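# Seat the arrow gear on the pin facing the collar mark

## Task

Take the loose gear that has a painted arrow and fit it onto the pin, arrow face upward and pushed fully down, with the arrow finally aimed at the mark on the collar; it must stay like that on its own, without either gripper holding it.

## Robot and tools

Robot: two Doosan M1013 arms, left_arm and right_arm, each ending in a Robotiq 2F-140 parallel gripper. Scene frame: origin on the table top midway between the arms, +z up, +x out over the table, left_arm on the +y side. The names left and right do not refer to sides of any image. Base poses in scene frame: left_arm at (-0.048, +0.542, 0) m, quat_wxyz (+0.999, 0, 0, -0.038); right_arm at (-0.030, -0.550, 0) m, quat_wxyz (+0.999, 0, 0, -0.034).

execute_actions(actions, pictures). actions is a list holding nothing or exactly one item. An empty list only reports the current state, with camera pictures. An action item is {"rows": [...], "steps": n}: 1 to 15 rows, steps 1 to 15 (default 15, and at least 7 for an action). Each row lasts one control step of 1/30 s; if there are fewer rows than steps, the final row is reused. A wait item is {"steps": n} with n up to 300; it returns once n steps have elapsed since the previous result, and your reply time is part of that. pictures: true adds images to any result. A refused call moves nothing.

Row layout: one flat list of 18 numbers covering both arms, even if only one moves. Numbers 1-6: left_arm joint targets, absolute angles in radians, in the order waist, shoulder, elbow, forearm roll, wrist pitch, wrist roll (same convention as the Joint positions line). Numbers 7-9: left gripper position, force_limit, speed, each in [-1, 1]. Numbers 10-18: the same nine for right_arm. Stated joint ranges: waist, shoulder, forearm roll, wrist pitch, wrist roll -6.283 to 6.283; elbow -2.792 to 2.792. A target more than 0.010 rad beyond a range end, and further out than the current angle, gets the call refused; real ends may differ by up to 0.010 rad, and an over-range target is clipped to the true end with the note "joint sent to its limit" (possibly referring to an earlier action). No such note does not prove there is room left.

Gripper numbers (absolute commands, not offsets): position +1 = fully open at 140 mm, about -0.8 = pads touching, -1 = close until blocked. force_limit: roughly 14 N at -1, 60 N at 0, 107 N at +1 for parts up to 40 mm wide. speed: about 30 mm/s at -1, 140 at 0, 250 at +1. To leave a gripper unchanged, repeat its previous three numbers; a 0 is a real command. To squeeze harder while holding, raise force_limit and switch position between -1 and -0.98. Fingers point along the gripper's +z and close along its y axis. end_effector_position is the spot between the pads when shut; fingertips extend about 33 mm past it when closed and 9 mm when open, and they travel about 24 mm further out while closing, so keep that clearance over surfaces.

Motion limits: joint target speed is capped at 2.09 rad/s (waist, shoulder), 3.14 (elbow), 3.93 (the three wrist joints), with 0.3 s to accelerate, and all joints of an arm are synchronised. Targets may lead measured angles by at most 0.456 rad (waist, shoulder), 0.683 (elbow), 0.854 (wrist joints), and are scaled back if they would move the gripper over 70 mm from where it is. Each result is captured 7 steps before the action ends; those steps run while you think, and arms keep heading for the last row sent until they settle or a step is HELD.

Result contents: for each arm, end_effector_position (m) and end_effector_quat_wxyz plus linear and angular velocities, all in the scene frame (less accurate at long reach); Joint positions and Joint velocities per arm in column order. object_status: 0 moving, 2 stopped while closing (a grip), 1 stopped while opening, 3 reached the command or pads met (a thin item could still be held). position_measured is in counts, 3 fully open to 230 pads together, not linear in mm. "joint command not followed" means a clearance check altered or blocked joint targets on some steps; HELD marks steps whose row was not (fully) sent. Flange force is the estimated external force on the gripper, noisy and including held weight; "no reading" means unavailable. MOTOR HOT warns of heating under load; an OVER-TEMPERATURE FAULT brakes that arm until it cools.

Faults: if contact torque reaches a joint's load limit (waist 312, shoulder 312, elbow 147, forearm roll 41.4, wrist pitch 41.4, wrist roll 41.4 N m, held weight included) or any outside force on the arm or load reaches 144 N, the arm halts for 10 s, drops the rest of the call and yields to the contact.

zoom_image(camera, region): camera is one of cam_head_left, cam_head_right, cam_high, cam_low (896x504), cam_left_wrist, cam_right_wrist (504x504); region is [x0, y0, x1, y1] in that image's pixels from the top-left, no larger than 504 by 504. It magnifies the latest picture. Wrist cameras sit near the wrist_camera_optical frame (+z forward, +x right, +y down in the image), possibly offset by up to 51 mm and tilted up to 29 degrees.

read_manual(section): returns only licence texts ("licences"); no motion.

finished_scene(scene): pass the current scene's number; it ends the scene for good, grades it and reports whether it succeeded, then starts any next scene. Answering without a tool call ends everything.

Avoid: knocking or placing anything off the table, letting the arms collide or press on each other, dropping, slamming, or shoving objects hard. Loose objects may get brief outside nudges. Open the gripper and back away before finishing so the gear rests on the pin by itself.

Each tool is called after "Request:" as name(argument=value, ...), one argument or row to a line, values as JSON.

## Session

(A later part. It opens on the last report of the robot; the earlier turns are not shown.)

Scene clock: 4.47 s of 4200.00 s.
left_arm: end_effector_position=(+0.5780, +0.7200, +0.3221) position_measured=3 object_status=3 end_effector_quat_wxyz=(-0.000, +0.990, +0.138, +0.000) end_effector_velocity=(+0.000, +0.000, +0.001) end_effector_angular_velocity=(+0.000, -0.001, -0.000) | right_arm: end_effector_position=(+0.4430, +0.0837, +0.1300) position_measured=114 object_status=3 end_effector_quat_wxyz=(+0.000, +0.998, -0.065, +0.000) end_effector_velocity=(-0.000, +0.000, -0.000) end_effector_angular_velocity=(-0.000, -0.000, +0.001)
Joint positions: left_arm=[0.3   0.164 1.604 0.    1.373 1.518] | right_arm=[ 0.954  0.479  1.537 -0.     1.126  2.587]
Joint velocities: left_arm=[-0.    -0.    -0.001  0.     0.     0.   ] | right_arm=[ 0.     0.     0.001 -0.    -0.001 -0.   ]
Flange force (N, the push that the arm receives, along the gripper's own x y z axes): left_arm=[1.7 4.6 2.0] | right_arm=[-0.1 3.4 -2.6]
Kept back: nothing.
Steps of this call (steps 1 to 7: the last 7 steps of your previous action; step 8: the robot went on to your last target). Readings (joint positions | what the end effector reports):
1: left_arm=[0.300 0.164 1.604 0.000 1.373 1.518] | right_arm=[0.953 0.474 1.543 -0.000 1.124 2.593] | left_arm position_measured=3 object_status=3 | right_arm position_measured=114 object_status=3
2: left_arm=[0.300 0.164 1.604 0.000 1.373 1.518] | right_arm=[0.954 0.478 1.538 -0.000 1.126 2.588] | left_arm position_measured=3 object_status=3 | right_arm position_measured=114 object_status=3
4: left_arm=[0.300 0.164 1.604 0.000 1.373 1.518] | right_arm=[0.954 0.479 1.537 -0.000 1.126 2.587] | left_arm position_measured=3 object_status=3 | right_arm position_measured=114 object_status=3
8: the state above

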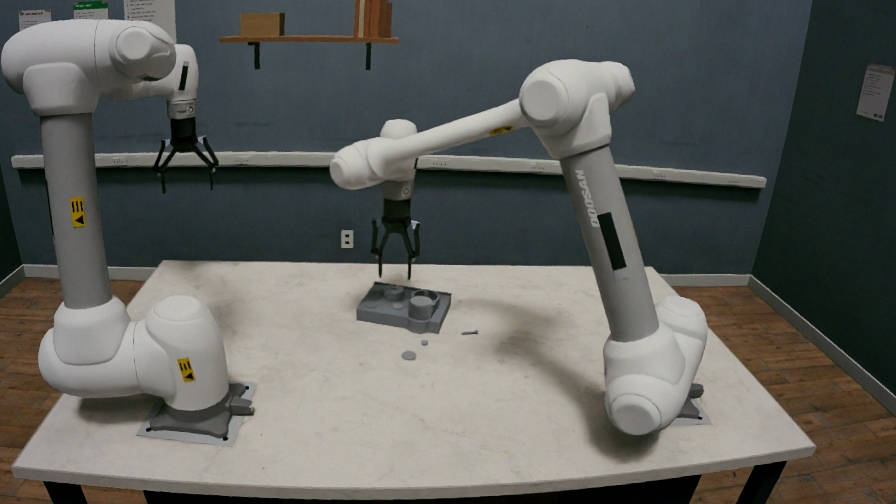

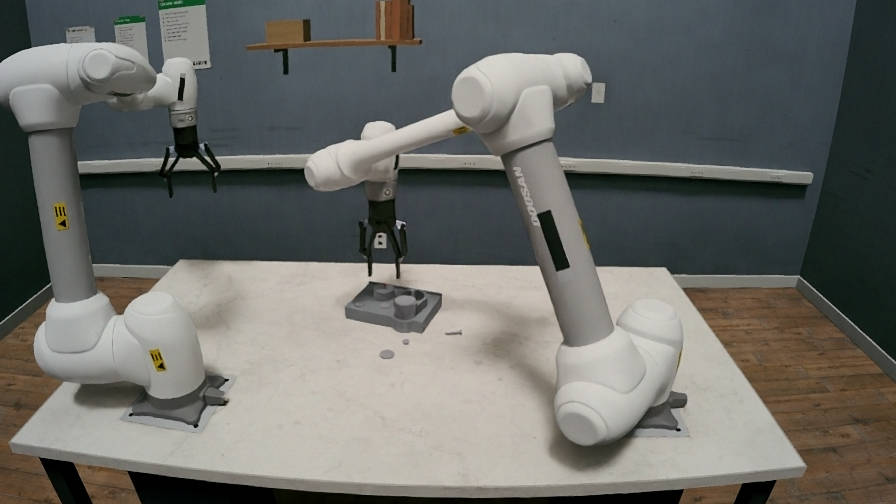

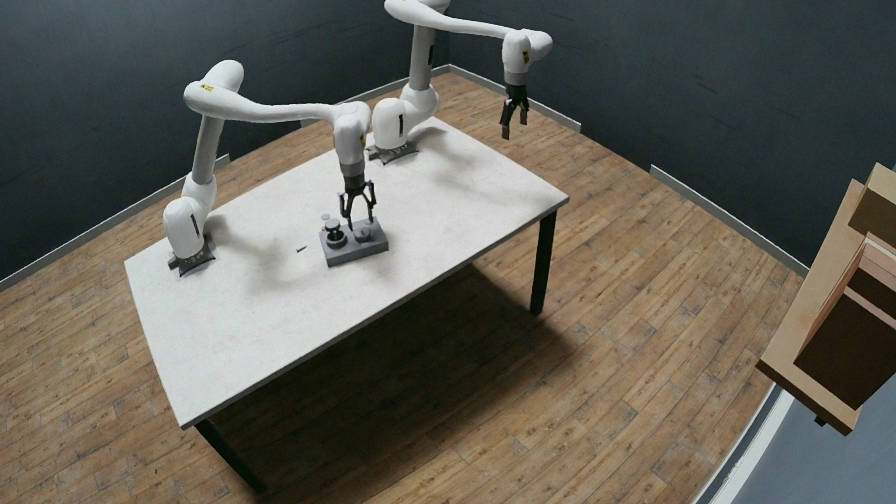

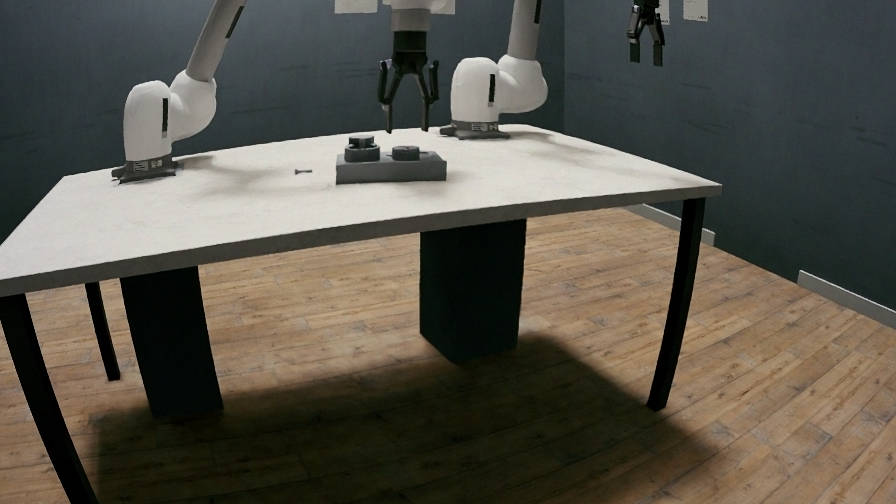

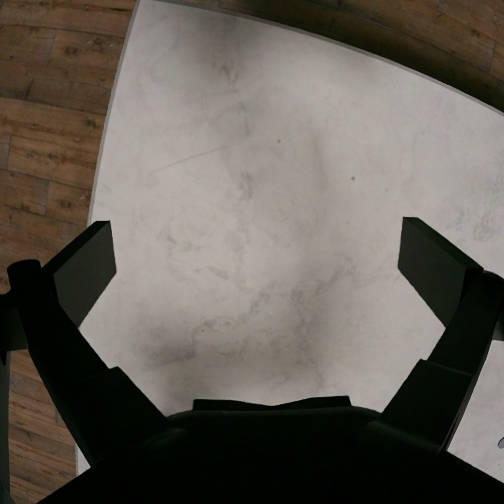

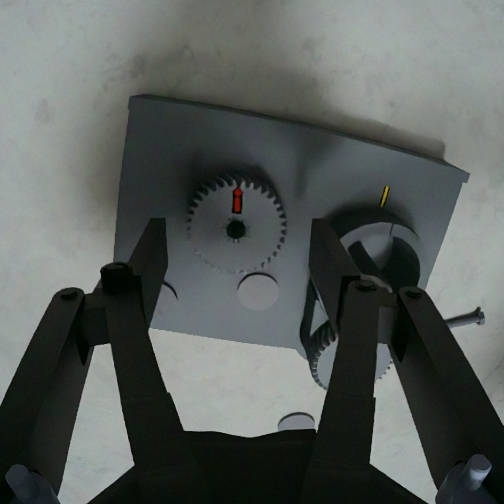

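Request:
execute_actions(
  actions=[
    {"rows":[[0.3,0.164,1.604,0,1.373,1.518,1,0,0,0.9575,0.5109,1.578,0,1.0527,2.635,0.12,-0.5,0.5]],"steps":10},
  ],
)

Request:
execute_actions(
  actions=[
    {"rows":[[0.3,0.164,1.604,0,1.373,1.518,1,0,0,0.9575,0.5109,1.578,0,1.0527,2.635,-1,-0.5,-0.5]]},
  ],
  pictures=true,
)

Request:
zoom_image(
  camera="cam_right_wrist",
  region=[150, 160, 330, 340],
)

Request:
zoom_image(
  camera="cam_low",
  region=[320, 100, 460, 195],
)

Scene clock: 4.83 s of 4200.00 s.
left_arm: end_effector_position=(+0.5780, +0.7200, +0.3221) position_measured=3 object_status=3 end_effector_quat_wxyz=(-0.000, +0.990, +0.138, +0.000) end_effector_velocity=(-0.001, +0.002, +0.000) end_effector_angular_velocity=(+0.002, +0.002, +0.001) | right_arm: end_effector_position=(+0.4424, +0.0849, +0.1118) position_measured=114 object_status=3 end_effector_quat_wxyz=(-0.001, +0.997, -0.074, +0.000) end_effector_velocity=(-0.038, -0.003, -0.523) end_effector_angular_velocity=(-0.020, +0.017, -0.497)
Joint positions: left_arm=[ 0.3    0.164  1.604 -0.     1.373  1.518] | right_arm=[0.956 0.491 1.553 0.    1.096 2.607]
Joint velocities: left_arm=[ 0.002 -0.     0.     0.003  0.001  0.001] | right_arm=[ 0.035  0.361  0.479  0.    -0.814  0.531]
Flange force (N, the push that the arm receives, along the gripper's own x y z axes): left_arm=[1.2 4.4 1.4] | right_arm=[2.0 0.5 0.0]
Steps of this call (steps 1 to 8: the robot went on to your last target; steps 9 to 11: the first 3 steps of this action). Readings (joint positions | what the end effector reports):
9: left_arm=[0.300 0.164 1.604 -0.000 1.373 1.518] | right_arm=[0.954 0.479 1.537 0.000 1.126 2.587] | left_arm position_measured=3 object_status=3 | right_arm position_measured=114 object_status=3
10: left_arm=[0.300 0.164 1.604 -0.000 1.373 1.518] | right_arm=[0.955 0.482 1.540 0.000 1.118 2.593] | left_arm position_measured=3 object_status=3 | right_arm position_measured=114 object_status=3
11: the state above

Scene clock: 5.33 s of 4200.00 s.
left_arm: end_effector_position=(+0.5780, +0.7200, +0.3221) position_measured=3 object_status=3 end_effector_quat_wxyz=(-0.000, +0.990, +0.138, +0.000) end_effector_velocity=(+0.000, -0.000, -0.000) end_effector_angular_velocity=(+0.000, -0.001, -0.001) | right_arm: end_effector_position=(+0.4401, +0.0843, +0.0841) position_measured=138 object_status=0 end_effector_quat_wxyz=(-0.000, +0.996, -0.087, +0.000) end_effector_velocity=(+0.001, +0.000, +0.001) end_effector_angular_velocity=(+0.001, -0.000, -0.001)
Joint positions: left_arm=[ 0.3    0.164  1.604 -0.     1.373  1.518] | right_arm=[0.958 0.511 1.578 0.    1.053 2.635]
Joint velocities: left_arm=[-0.001  0.     0.     0.    -0.001  0.   ] | right_arm=[-0.001 -0.    -0.001  0.     0.001 -0.   ]
Flange force (N, the push that the arm receives, along the gripper's own x y z axes): left_arm=[2.4 5.5 1.5] | right_arm=[-2.0 4.5 -14.6]
Steps of this call (steps 1 to 7: the last 7 steps of your previous action; steps 8 to 15: the first 8 steps of this action). Readings (joint positions | what the end effector reports):
8: left_arm=[0.300 0.164 1.604 -0.000 1.373 1.518] | right_arm=[0.958 0.511 1.578 0.000 1.053 2.635] | left_arm position_measured=3 object_status=3 | right_arm position_measured=114 object_status=0
9: left_arm=[0.300 0.164 1.604 0.000 1.373 1.518] | right_arm=[0.958 0.511 1.578 0.000 1.053 2.635] | left_arm position_measured=3 object_status=3 | right_arm position_measured=116 object_status=0
11: left_arm=[0.300 0.164 1.604 -0.000 1.373 1.518] | right_arm=[0.958 0.511 1.578 0.000 1.053 2.635] | left_arm position_measured=3 object_status=3 | right_arm position_measured=125 object_status=0
15: the state above

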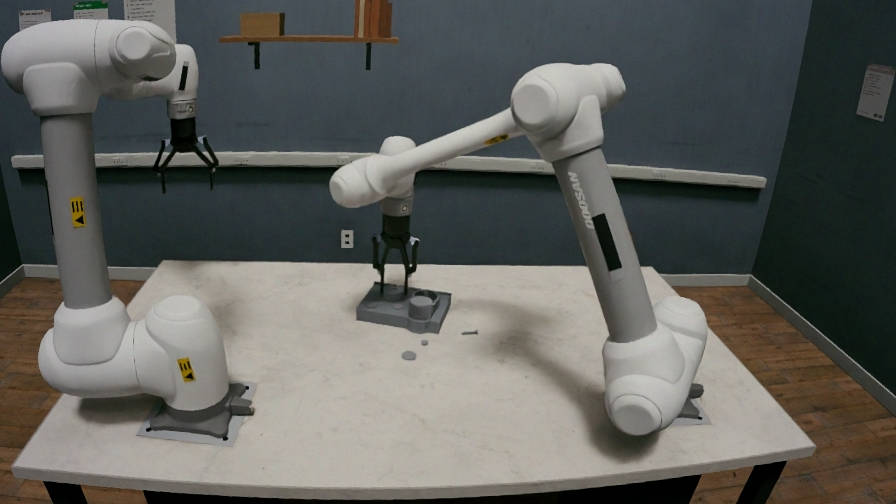

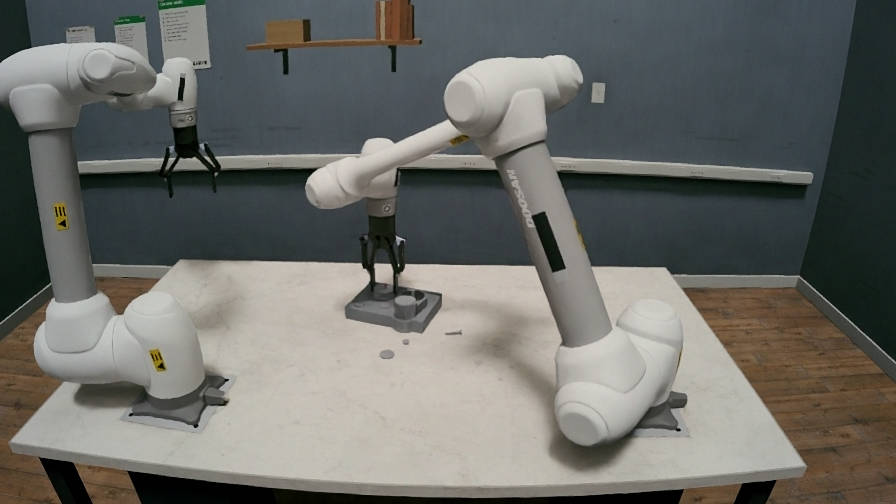

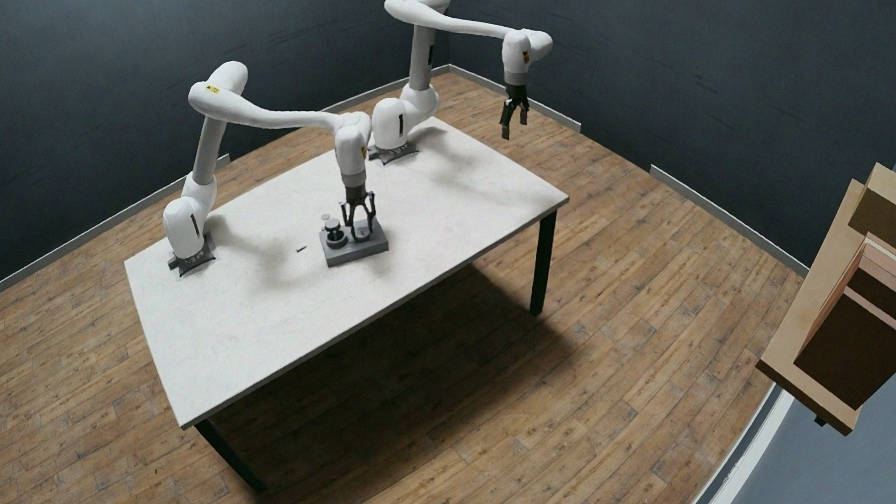

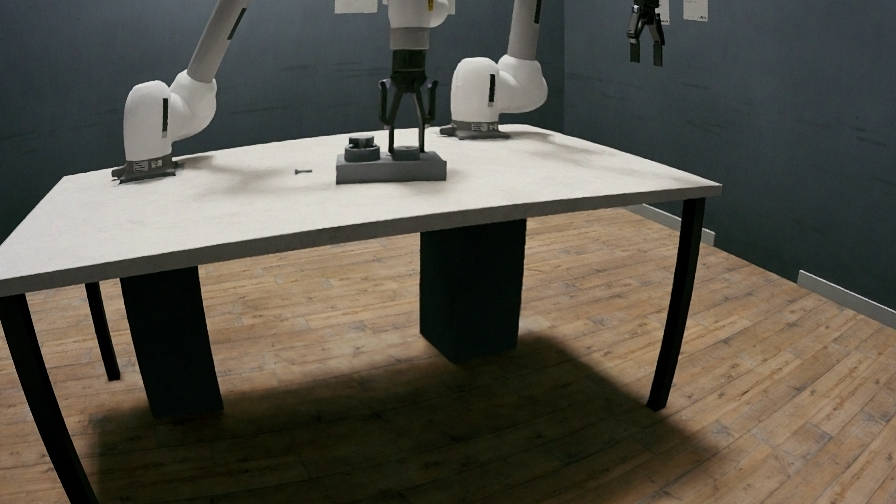

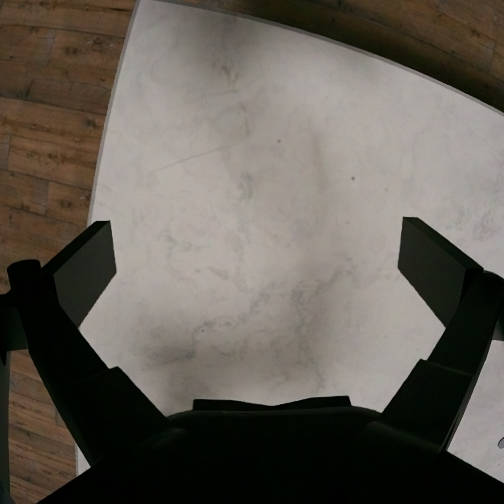

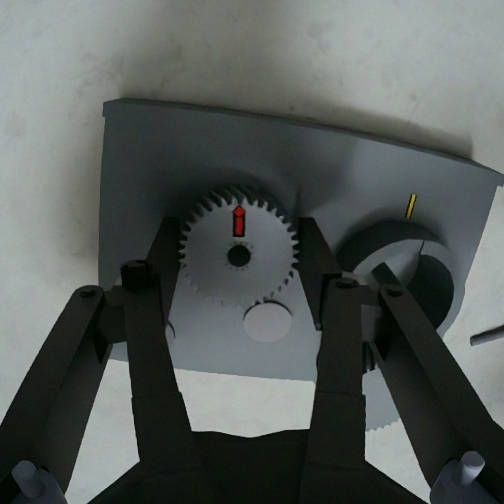

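Region (150, 160, 330, 340) of cam_right_wrist's 504x504 image, scaled by 2.800, with more detail than that image has.

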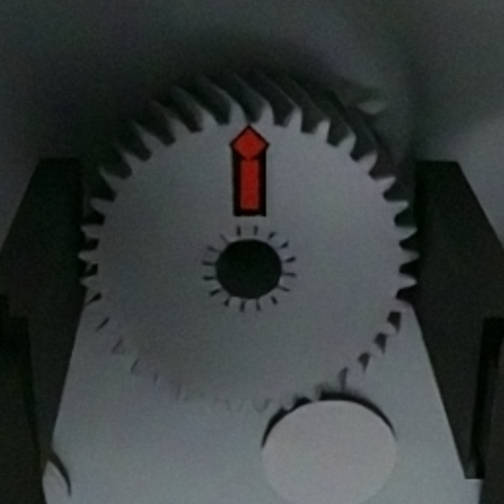

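Region (320, 100, 460, 195) of cam_low's 896x504 image, scaled by 3.600, with more detail than that image has; it fills the top 342 rows of this view, and the rest is white.

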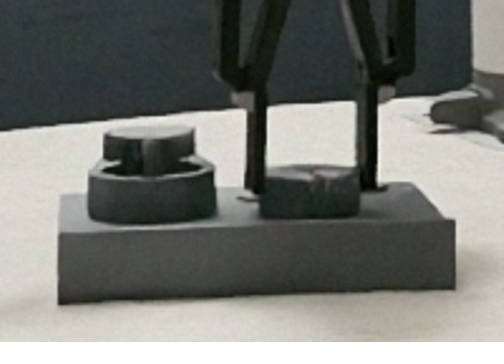

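Request:
execute_actions(
  actions=[
    {"rows":[[0.3,0.164,1.604,0,1.373,1.518,1,0,0,0.9575,0.461,1.519,0,1.1616,2.7,-1,-0.5,-0.5]],"steps":10},
  ],
)

Request:
execute_actions(
  actions=[
    {"rows":[[0.3,0.164,1.604,0,1.373,1.518,1,0,0,0.9245,0.3197,1.732,0,1.0899,3.33,-1,-0.5,-0.5]]},
  ],
)

Request:
execute_actions(
  actions=[
    {"rows":[[0.3,0.164,1.604,0,1.373,1.518,1,0,0,0.9245,0.3273,1.7415,0,1.0728,3.33,-1,-0.5,-0.5]]},
  ],
)

Request:
execute_actions(
  actions=[
    {"rows":[[0.3,0.164,1.604,0,1.373,1.518,1,0,0,0.9245,0.3313,1.7462,0,1.0641,3.33,-1,-0.5,-0.5]]},
  ],
  pictures=true,
)

Request:
zoom_image(
  camera="cam_low",
  region=[320, 100, 420, 180],
)

Scene clock: 6.00 s of 4200.00 s.
left_arm: end_effector_position=(+0.5780, +0.7200, +0.3221) position_measured=3 object_status=3 end_effector_quat_wxyz=(-0.000, +0.990, +0.138, +0.000) end_effector_velocity=(+0.000, +0.001, +0.001) end_effector_angular_velocity=(+0.001, -0.002, +0.001) | right_arm: end_effector_position=(+0.4398, +0.0837, +0.1017) position_measured=138 object_status=2 end_effector_quat_wxyz=(+0.001, +0.995, -0.097, -0.001) end_effector_velocity=(+0.016, +0.021, +0.559) end_effector_angular_velocity=(+0.024, -0.022, -0.517)
Joint positions: left_arm=[ 0.3    0.164  1.604 -0.     1.373  1.518] | right_arm=[ 0.958  0.498  1.563 -0.     1.084  2.654]
Joint velocities: left_arm=[ 0.001 -0.    -0.001  0.001 -0.001 -0.   ] | right_arm=[ 0.001 -0.401 -0.491 -0.     0.86   0.518]
Flange force (N, the push that the arm receives, along the gripper's own x y z axes): left_arm=[1.3 5.2 1.7] | right_arm=[0.7 3.2 9.5]
Steps of this call (steps 1 to 7: the last 7 steps of your previous action; steps 8 to 15: the robot went on to your last target; steps 16 to 17: nothing new was sent; steps 18 to 20: the first 3 steps of this action). Readings (joint positions | what the end effector reports):
18: left_arm=[0.300 0.164 1.604 -0.000 1.373 1.518] | right_arm=[0.958 0.511 1.578 -0.000 1.053 2.635] | left_arm position_measured=3 object_status=3 | right_arm position_measured=138 object_status=2
19: left_arm=[0.300 0.164 1.604 -0.000 1.373 1.518] | right_arm=[0.958 0.508 1.575 -0.000 1.062 2.641] | left_arm position_measured=3 object_status=3 | right_arm position_measured=138 object_status=2
20: the state above

Scene clock: 6.50 s of 4200.00 s.
left_arm: end_effector_position=(+0.5780, +0.7200, +0.3221) position_measured=3 object_status=3 end_effector_quat_wxyz=(-0.000, +0.990, +0.138, +0.000) end_effector_velocity=(+0.000, +0.000, -0.000) end_effector_angular_velocity=(+0.001, +0.000, -0.001) | right_arm: end_effector_position=(+0.4166, +0.0339, +0.1509) position_measured=138 object_status=2 end_effector_quat_wxyz=(-0.001, +0.954, -0.300, +0.000) end_effector_velocity=(-0.175, -0.356, +0.005) end_effector_angular_velocity=(-0.006, +0.010, -2.603)
Joint positions: left_arm=[ 0.3    0.164  1.604 -0.     1.373  1.518] | right_arm=[0.939 0.382 1.641 0.    1.117 3.051]
Joint velocities: left_arm=[ 0.     0.001 -0.001  0.001  0.     0.   ] | right_arm=[-0.129 -0.565  0.814 -0.    -0.238  2.473]
Flange force (N, the push that the arm receives, along the gripper's own x y z axes): left_arm=[2.5 5.9 2.0] | right_arm=[0.1 5.0 0.2]
Steps of this call (steps 1 to 7: the last 7 steps of your previous action; steps 8 to 15: the first 8 steps of this action). Readings (joint positions | what the end effector reports):
8: left_arm=[0.300 0.164 1.604 -0.000 1.373 1.518] | right_arm=[0.958 0.461 1.519 0.000 1.162 2.701] | left_arm position_measured=3 object_status=3 | right_arm position_measured=138 object_status=2
9: left_arm=[0.300 0.164 1.604 -0.000 1.373 1.518] | right_arm=[0.957 0.459 1.523 0.000 1.160 2.709] | left_arm position_measured=3 object_status=3 | right_arm position_measured=138 object_status=2
11: left_arm=[0.300 0.164 1.604 -0.000 1.373 1.518] | right_arm=[0.954 0.446 1.544 0.000 1.150 2.769] | left_arm position_measured=3 object_status=3 | right_arm position_measured=138 object_status=2
15: the state above

Scene clock: 7.00 s of 4200.00 s.
left_arm: end_effector_position=(+0.5780, +0.7200, +0.3221) position_measured=3 object_status=3 end_effector_quat_wxyz=(-0.000, +0.990, +0.138, +0.000) end_effector_velocity=(+0.000, +0.001, +0.001) end_effector_angular_velocity=(+0.002, -0.001, +0.000) | right_arm: end_effector_position=(+0.3962, -0.0061, +0.1398) position_measured=138 object_status=2 end_effector_quat_wxyz=(+0.000, +0.900, -0.436, +0.000) end_effector_velocity=(+0.001, +0.000, +0.001) end_effector_angular_velocity=(+0.001, -0.001, -0.001)
Joint positions: left_arm=[0.3   0.164 1.604 0.    1.373 1.518] | right_arm=[ 0.924  0.327  1.742 -0.     1.073  3.33 ]
Joint velocities: left_arm=[ 0.001 -0.001 -0.001  0.001 -0.001  0.   ] | right_arm=[-0.001 -0.    -0.002  0.     0.001  0.   ]
Flange force (N, the push that the arm receives, along the gripper's own x y z axes): left_arm=[3.3 4.9 2.6] | right_arm=[4.7 1.9 1.8]
Steps of this call (steps 1 to 7: the last 7 steps of your previous action; steps 8 to 15: the first 8 steps of this action). Readings (joint positions | what the end effector reports):
8: left_arm=[0.300 0.164 1.604 -0.000 1.373 1.518] | right_arm=[0.925 0.320 1.732 0.000 1.089 3.330] | left_arm position_measured=3 object_status=3 | right_arm position_measured=138 object_status=2
9: left_arm=[0.300 0.164 1.604 -0.000 1.373 1.518] | right_arm=[0.925 0.322 1.735 0.000 1.083 3.330] | left_arm position_measured=3 object_status=3 | right_arm position_measured=138 object_status=2
11: left_arm=[0.300 0.164 1.604 -0.000 1.373 1.518] | right_arm=[0.924 0.328 1.742 -0.000 1.073 3.330] | left_arm position_measured=3 object_status=3 | right_arm position_measured=138 object_status=2
15: the state above

Scene clock: 7.50 s of 4200.00 s.
left_arm: end_effector_position=(+0.5780, +0.7200, +0.3221) position_measured=3 object_status=3 end_effector_quat_wxyz=(-0.000, +0.990, +0.138, +0.000) end_effector_velocity=(-0.000, +0.000, -0.002) end_effector_angular_velocity=(+0.002, +0.003, -0.001) | right_arm: end_effector_position=(+0.3963, -0.0059, +0.1351) position_measured=138 object_status=2 end_effector_quat_wxyz=(-0.000, +0.900, -0.436, -0.000) end_effector_velocity=(-0.000, +0.002, +0.000) end_effector_angular_velocity=(+0.002, -0.002, +0.002)
Joint positions: left_arm=[ 0.3    0.164  1.604 -0.     1.373  1.518] | right_arm=[0.924 0.331 1.746 0.    1.064 3.33 ]
Joint velocities: left_arm=[-0.001  0.001  0.002  0.003 -0.001 -0.   ] | right_arm=[ 0.002  0.    -0.001  0.    -0.002 -0.   ]
Flange force (N, the push that the arm receives, along the gripper's own x y z axes): left_arm=[4.5 5.5 2.4] | right_arm=[-1.4 -8.7 5.0]
Steps of this call (steps 1 to 7: the last 7 steps of your previous action; steps 8 to 15: the first 8 steps of this action). Readings (joint positions | what the end effector reports):
8: left_arm=[0.300 0.164 1.604 -0.000 1.373 1.518] | right_arm=[0.924 0.327 1.742 -0.000 1.073 3.330] | left_arm position_measured=3 object_status=3 | right_arm position_measured=138 object_status=2
9: left_arm=[0.300 0.164 1.604 -0.000 1.373 1.518] | right_arm=[0.924 0.329 1.743 0.000 1.068 3.330] | left_arm position_measured=3 object_status=3 | right_arm position_measured=138 object_status=2
11: left_arm=[0.300 0.164 1.604 -0.000 1.373 1.518] | right_arm=[0.924 0.331 1.746 0.000 1.064 3.330] | left_arm position_measured=3 object_status=3 | right_arm position_measured=138 object_status=2
15: the state above

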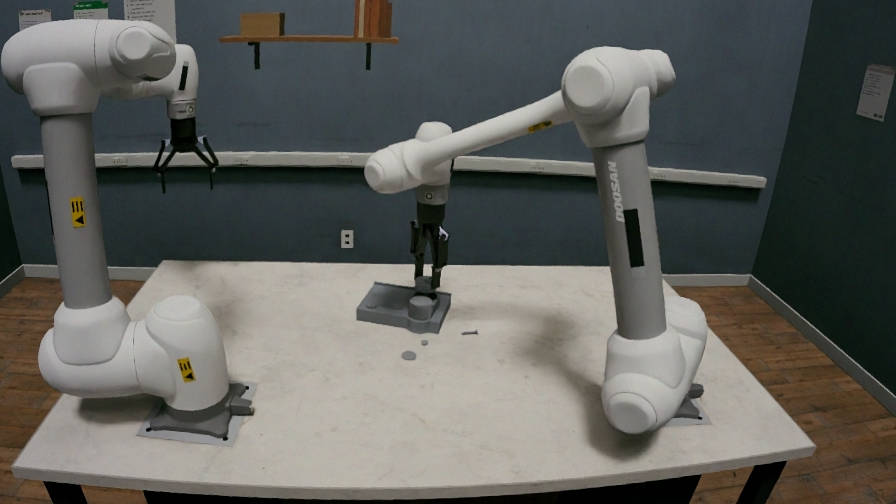

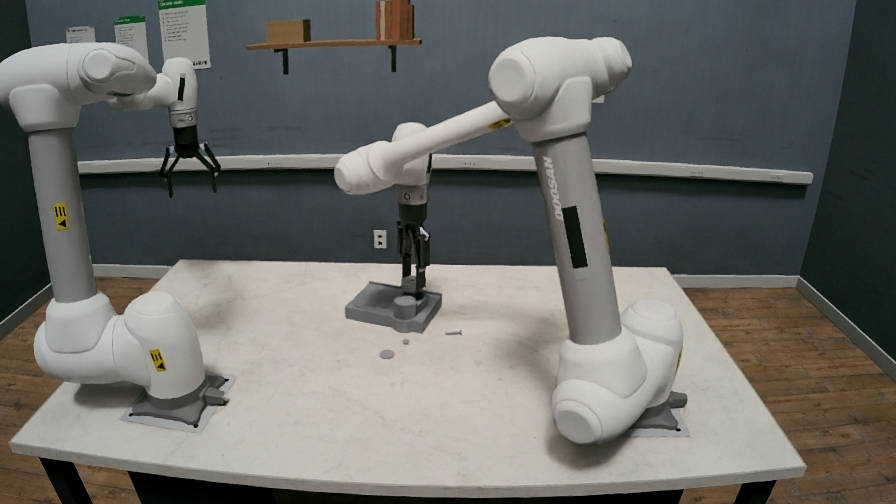

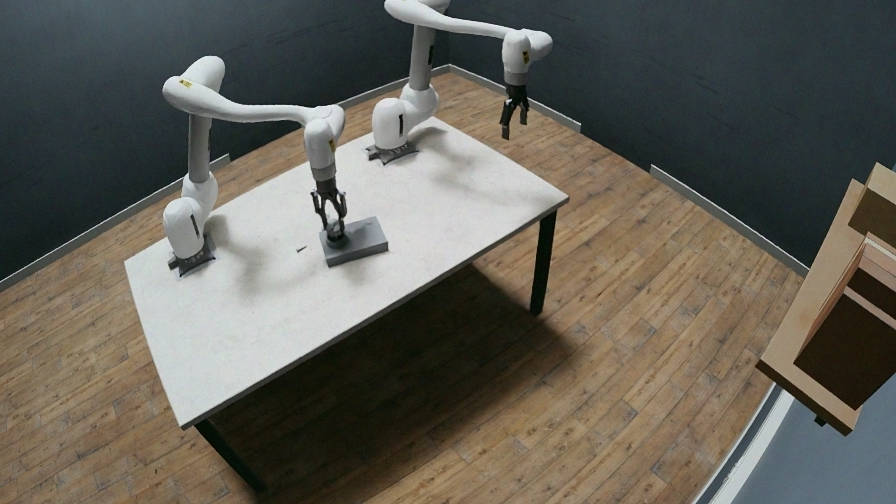

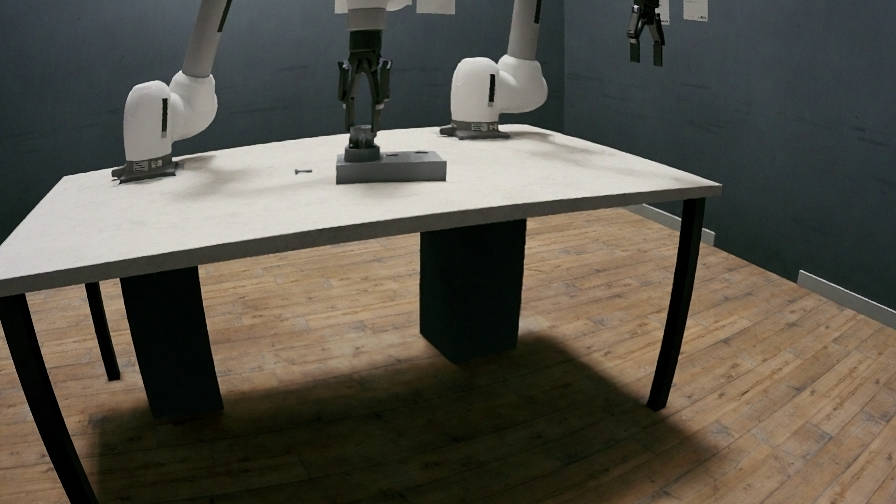

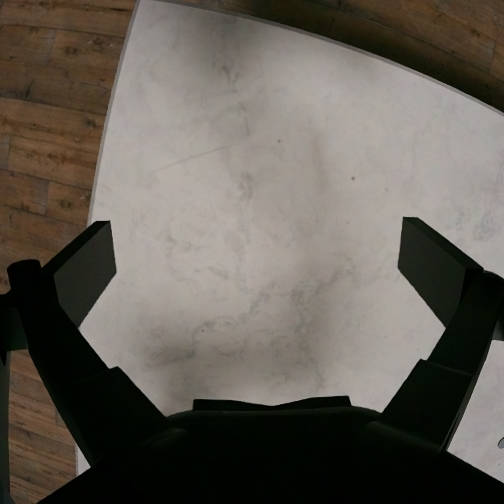

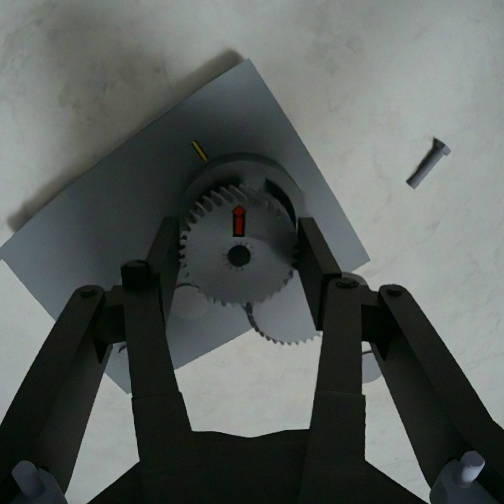

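Region (320, 100, 420, 180) of cam_low's 896x504 image, scaled by 5.040, with more detail than that image has; it fills the top 403 rows of this view, and the rest is white.

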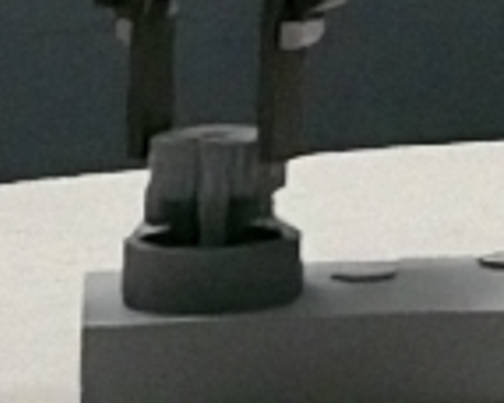

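Request:
execute_actions(
  actions=[
    {"rows":[[0.3,0.164,1.604,0,1.373,1.518,1,0,0,0.9248,0.3339,1.7466,0,1.0611,3.33,-1,-0.5,-0.5]]},
  ],
)

Request:
execute_actions(
  actions=[
    {"rows":[[0.3,0.164,1.604,0,1.373,1.518,1,0,0,0.9248,0.3355,1.7485,0,1.0576,3.33,-1,-0.5,-0.5]]},
  ],
)

Scene clock: 8.10 s of 4200.00 s.
left_arm: end_effector_position=(+0.5780, +0.7200, +0.3221) position_measured=3 object_status=3 end_effector_quat_wxyz=(-0.000, +0.990, +0.138, +0.000) end_effector_velocity=(+0.001, +0.000, +0.001) end_effector_angular_velocity=(+0.002, -0.003, -0.002) | right_arm: end_effector_position=(+0.3966, -0.0053, +0.1331) position_measured=138 object_status=2 end_effector_quat_wxyz=(-0.000, +0.900, -0.436, +0.000) end_effector_velocity=(-0.000, +0.000, -0.001) end_effector_angular_velocity=(+0.000, -0.000, +0.001)
Joint positions: left_arm=[ 0.3    0.164  1.604 -0.     1.373  1.518] | right_arm=[0.925 0.334 1.747 0.    1.061 3.33 ]
Joint velocities: left_arm=[-0.001 -0.001 -0.001  0.001 -0.001  0.001] | right_arm=[ 0.001  0.001  0.001 -0.    -0.002  0.   ]
Flange force (N, the push that the arm receives, along the gripper's own x y z axes): left_arm=[2.5 4.7 1.0] | right_arm=[2.1 13.9 -47.6]
Steps of this call (steps 1 to 7: the last 7 steps of your previous action; steps 8 to 10: the robot went on to your last target; steps 11 to 18: the first 8 steps of this action). Readings (joint positions | what the end effector reports):
11: left_arm=[0.300 0.164 1.604 0.000 1.373 1.518] | right_arm=[0.925 0.331 1.746 0.000 1.064 3.330] | left_arm position_measured=3 object_status=3 | right_arm position_measured=138 object_status=2
12: left_arm=[0.300 0.164 1.604 -0.000 1.373 1.518] | right_arm=[0.925 0.333 1.746 0.000 1.063 3.330] | left_arm position_measured=3 object_status=3 | right_arm position_measured=138 object_status=2
14: left_arm=[0.300 0.164 1.604 -0.000 1.373 1.518] | right_arm=[0.925 0.334 1.746 0.000 1.062 3.330] | left_arm position_measured=3 object_status=3 | right_arm position_measured=138 object_status=2
18: the state above

Scene clock: 8.60 s of 4200.00 s.
left_arm: end_effector_position=(+0.5780, +0.7200, +0.3221) position_measured=3 object_status=3 end_effector_quat_wxyz=(-0.000, +0.990, +0.138, +0.000) end_effector_velocity=(-0.000, -0.001, -0.000) end_effector_angular_velocity=(-0.001, -0.001, -0.000) | right_arm: end_effector_position=(+0.3962, -0.0057, +0.1306) position_measured=138 object_status=2 end_effector_quat_wxyz=(+0.001, +0.900, -0.436, -0.000) end_effector_velocity=(+0.001, +0.000, -0.000) end_effector_angular_velocity=(+0.002, -0.002, -0.000)
Joint positions: left_arm=[ 0.3    0.164  1.604 -0.     1.373  1.518] | right_arm=[0.925 0.336 1.749 0.    1.058 3.33 ]
Joint velocities: left_arm=[-0.    -0.001  0.001 -0.001 -0.001  0.   ] | right_arm=[-0.001  0.     0.    -0.    -0.003 -0.   ]
Flange force (N, the push that the arm receives, along the gripper's own x y z axes): left_arm=[2.7 5.1 1.5] | right_arm=[2.3 48.5 -46.3]
Steps of this call (steps 1 to 7: the last 7 steps of your previous action; steps 8 to 15: the first 8 steps of this action). Readings (joint positions | what the end effector reports):
8: left_arm=[0.300 0.164 1.604 0.000 1.373 1.518] | right_arm=[0.925 0.334 1.747 0.000 1.061 3.330] | left_arm position_measured=3 object_status=3 | right_arm position_measured=138 object_status=2
9: left_arm=[0.300 0.164 1.604 -0.000 1.373 1.518] | right_arm=[0.925 0.335 1.748 0.000 1.059 3.330] | left_arm position_measured=3 object_status=3 | right_arm position_measured=138 object_status=2
11: left_arm=[0.300 0.164 1.604 -0.000 1.373 1.518] | right_arm=[0.925 0.336 1.749 0.000 1.058 3.330] | left_arm position_measured=3 object_status=3 | right_arm position_measured=138 object_status=2
15: the state above

Request:
execute_actions(
  actions=[
    {"rows":[[0.3,0.164,1.604,0,1.373,1.518,1,0,0,0.9248,0.3323,1.751,0,1.0583,3.33,-1,-0.5,-0.5]]},
  ],
  pictures=true,
)

Request:
zoom_image(
  camera="cam_right_wrist",
  region=[150, 140, 350, 340],
)

Request:
zoom_image(
  camera="cam_low",
  region=[320, 100, 420, 180],
)

Scene clock: 9.20 s of 4200.00 s.
left_arm: end_effector_position=(+0.5780, +0.7200, +0.3221) position_measured=3 object_status=3 end_effector_quat_wxyz=(-0.000, +0.990, +0.138, +0.000) end_effector_velocity=(-0.000, -0.002, +0.000) end_effector_angular_velocity=(-0.001, +0.002, -0.003) | right_arm: end_effector_position=(+0.3957, -0.0063, +0.1319) position_measured=138 object_status=2 end_effector_quat_wxyz=(-0.000, +0.900, -0.436, +0.000) end_effector_velocity=(-0.003, -0.002, -0.000) end_effector_angular_velocity=(-0.006, +0.004, +0.002)
Joint positions: left_arm=[0.3   0.164 1.604 0.    1.373 1.518] | right_arm=[ 0.925  0.332  1.751 -0.     1.057  3.33 ]
Joint velocities: left_arm=[-0.003 -0.     0.    -0.     0.002  0.   ] | right_arm=[ 0.002 -0.001  0.003 -0.001  0.006  0.   ]
Flange force (N, the push that the arm receives, along the gripper's own x y z axes): left_arm=[0.6 5.0 1.9] | right_arm=[2.8 5.3 2.5]
Steps of this call (steps 1 to 7: the last 7 steps of your previous action; steps 8 to 10: the robot went on to your last target; steps 11 to 18: the first 8 steps of this action). Readings (joint positions | what the end effector reports):
11: left_arm=[0.300 0.164 1.604 0.000 1.373 1.518] | right_arm=[0.925 0.335 1.749 0.000 1.058 3.330] | left_arm position_measured=3 object_status=3 | right_arm position_measured=138 object_status=2
12: left_arm=[0.300 0.164 1.604 -0.000 1.373 1.518] | right_arm=[0.925 0.334 1.749 0.000 1.057 3.330] | left_arm position_measured=3 object_status=3 | right_arm position_measured=138 object_status=2
14: left_arm=[0.300 0.164 1.604 -0.000 1.373 1.518] | right_arm=[0.925 0.333 1.750 -0.000 1.056 3.330] | left_arm position_measured=3 object_status=3 | right_arm position_measured=138 object_status=2
18: the state above

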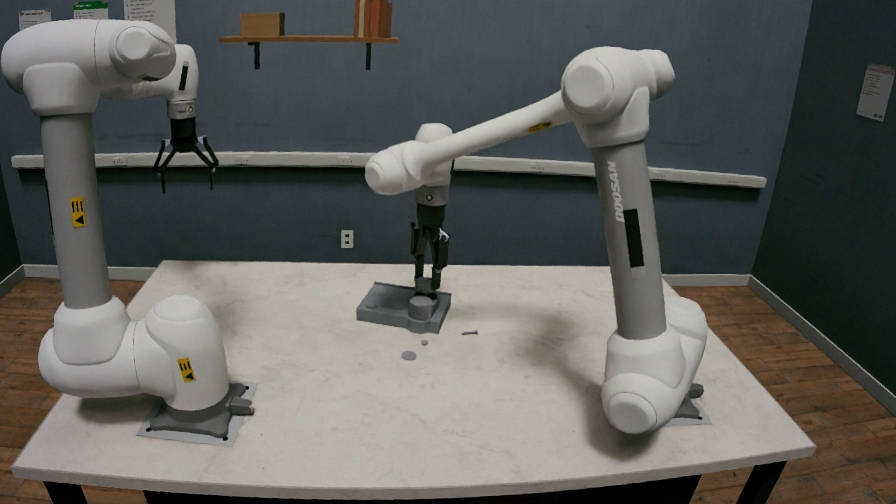

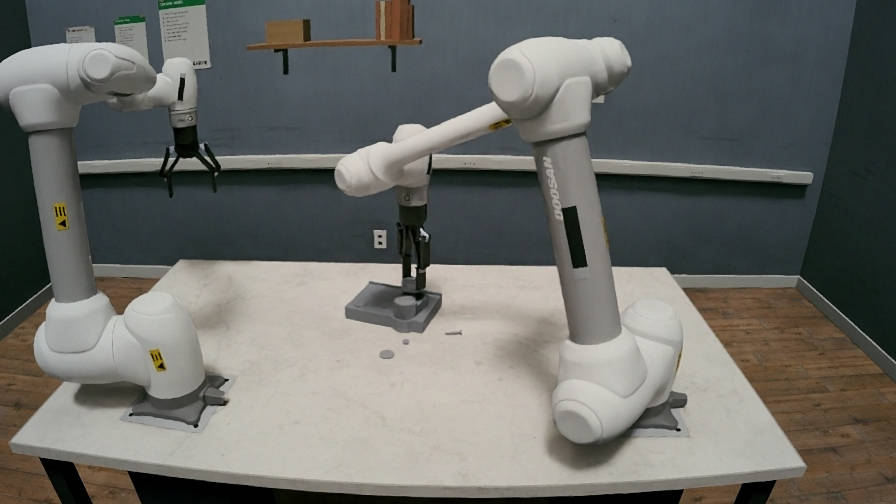

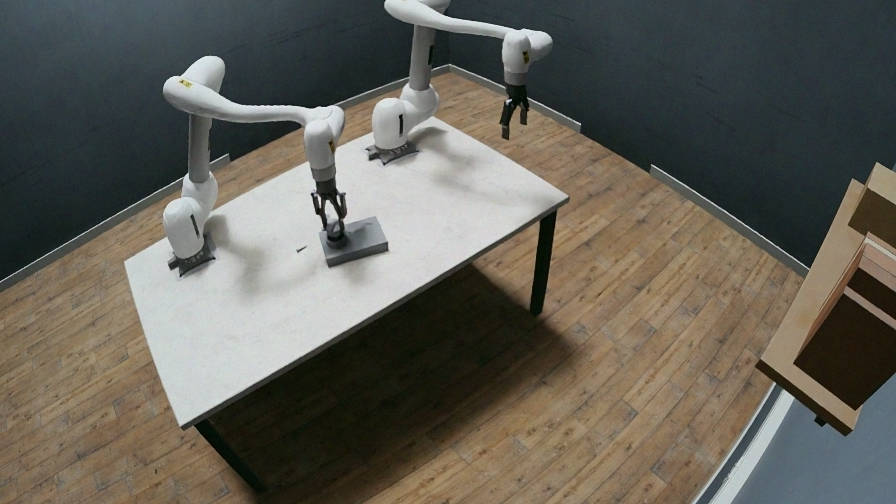

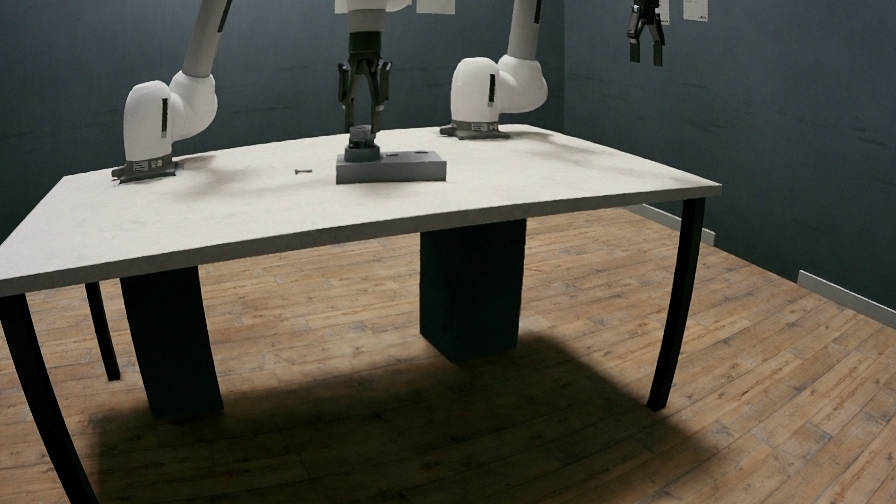

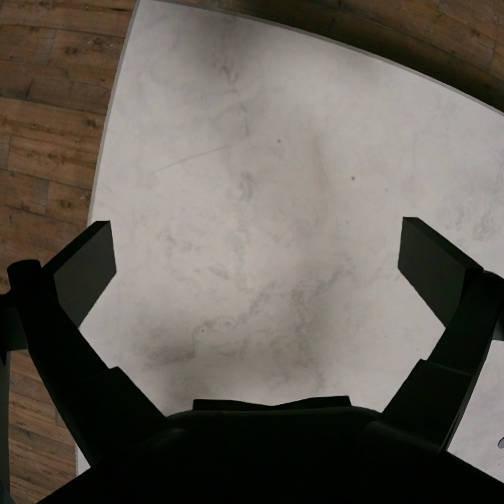

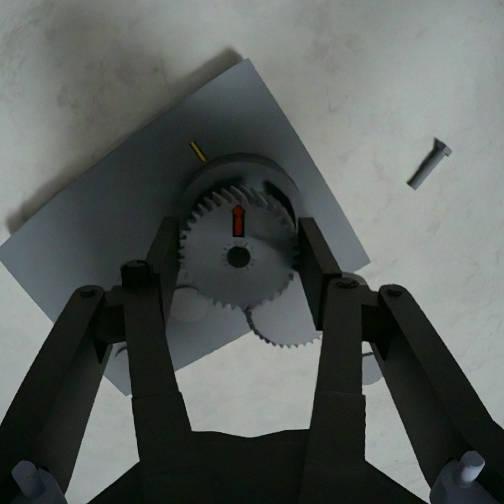

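Region (150, 140, 350, 340) of cam_right_wrist's 504x504 image, scaled by 2.520, with more detail than that image has.

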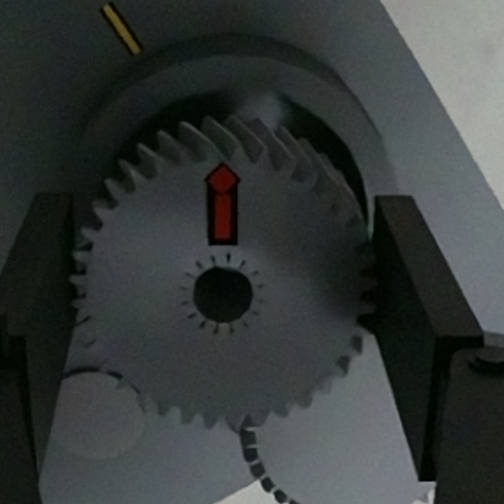

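Region (320, 100, 420, 180) of cam_low's 896x504 image, scaled by 5.040, with more detail than that image has; it fills the top 403 rows of this view, and the rest is white.

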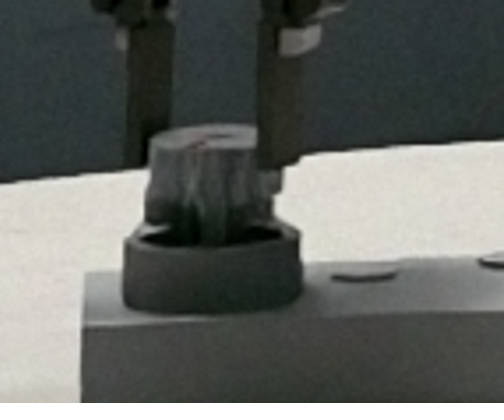

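Request:
execute_actions(
  actions=[
    {"rows":[[0.3,0.164,1.604,0,1.373,1.518,1,0,0,0.9256,0.328,1.7571,0,1.0565,3.33,-1,-0.5,-0.5]],"steps":9},
  ],
)

Request:
execute_actions(
  actions=[
    {"rows":[[0.3,0.164,1.604,0,1.373,1.518,1,0,0,0.9256,0.3296,1.7589,0,1.0531,3.33,-1,-0.5,-0.5]]},
  ],
)

Scene clock: 9.57 s of 4200.00 s.
left_arm: end_effector_position=(+0.5780, +0.7200, +0.3221) position_measured=3 object_status=3 end_effector_quat_wxyz=(-0.000, +0.990, +0.138, +0.000) end_effector_velocity=(-0.000, -0.000, +0.000) end_effector_angular_velocity=(+0.000, -0.000, -0.001) | right_arm: end_effector_position=(+0.3941, -0.0079, +0.1319) position_measured=138 object_status=2 end_effector_quat_wxyz=(+0.000, +0.900, -0.436, -0.000) end_effector_velocity=(-0.050, -0.043, -0.005) end_effector_angular_velocity=(-0.017, +0.015, +0.013)
Joint positions: left_arm=[0.3   0.164 1.604 0.    1.373 1.518] | right_arm=[ 0.925  0.33   1.754 -0.     1.058  3.33 ]
Joint velocities: left_arm=[-0.    -0.001  0.     0.     0.     0.001] | right_arm=[ 0.013 -0.078  0.12   0.001 -0.019  0.   ]
Flange force (N, the push that the arm receives, along the gripper's own x y z axes): left_arm=[2.7 5.1 1.5] | right_arm=[2.7 2.1 2.5]
Steps of this call (steps 1 to 7: the last 7 steps of your previous action; steps 8 to 9: the robot went on to your last target; steps 10 to 11: the first 2 steps of this action). Readings (joint positions | what the end effector reports):
10: left_arm=[0.300 0.164 1.604 -0.000 1.373 1.518] | right_arm=[0.925 0.332 1.751 -0.000 1.058 3.330] | left_arm position_measured=3 object_status=3 | right_arm position_measured=138 object_status=2
11: the state above

Scene clock: 10.07 s of 4200.00 s.
left_arm: end_effector_position=(+0.5780, +0.7200, +0.3221) position_measured=3 object_status=3 end_effector_quat_wxyz=(-0.000, +0.990, +0.138, +0.000) end_effector_velocity=(-0.000, -0.000, +0.000) end_effector_angular_velocity=(-0.002, +0.000, +0.001) | right_arm: end_effector_position=(+0.3932, -0.0084, +0.1301) position_measured=138 object_status=2 end_effector_quat_wxyz=(-0.000, +0.900, -0.436, +0.000) end_effector_velocity=(+0.000, -0.001, -0.001) end_effector_angular_velocity=(-0.001, +0.001, -0.001)
Joint positions: left_arm=[ 0.3    0.164  1.604 -0.     1.373  1.518] | right_arm=[ 0.926  0.329  1.759 -0.     1.053  3.33 ]
Joint velocities: left_arm=[ 0.    -0.    -0.    -0.002  0.001 -0.001] | right_arm=[-0.001  0.001  0.    -0.     0.     0.   ]
Flange force (N, the push that the arm receives, along the gripper's own x y z axes): left_arm=[2.7 5.2 1.9] | right_arm=[-0.3 -16.9 -10.3]
Steps of this call (steps 1 to 7: the last 7 steps of your previous action; steps 8 to 15: the first 8 steps of this action). Readings (joint positions | what the end effector reports):
8: left_arm=[0.300 0.164 1.604 0.000 1.373 1.518] | right_arm=[0.926 0.328 1.757 -0.000 1.056 3.330] | left_arm position_measured=3 object_status=3 | right_arm position_measured=138 object_status=2
9: left_arm=[0.300 0.164 1.604 0.000 1.373 1.518] | right_arm=[0.926 0.329 1.758 -0.000 1.054 3.330] | left_arm position_measured=3 object_status=3 | right_arm position_measured=138 object_status=2
11: left_arm=[0.300 0.164 1.604 -0.000 1.373 1.518] | right_arm=[0.926 0.329 1.759 -0.000 1.053 3.330] | left_arm position_measured=3 object_status=3 | right_arm position_measured=138 object_status=2
15: the state above


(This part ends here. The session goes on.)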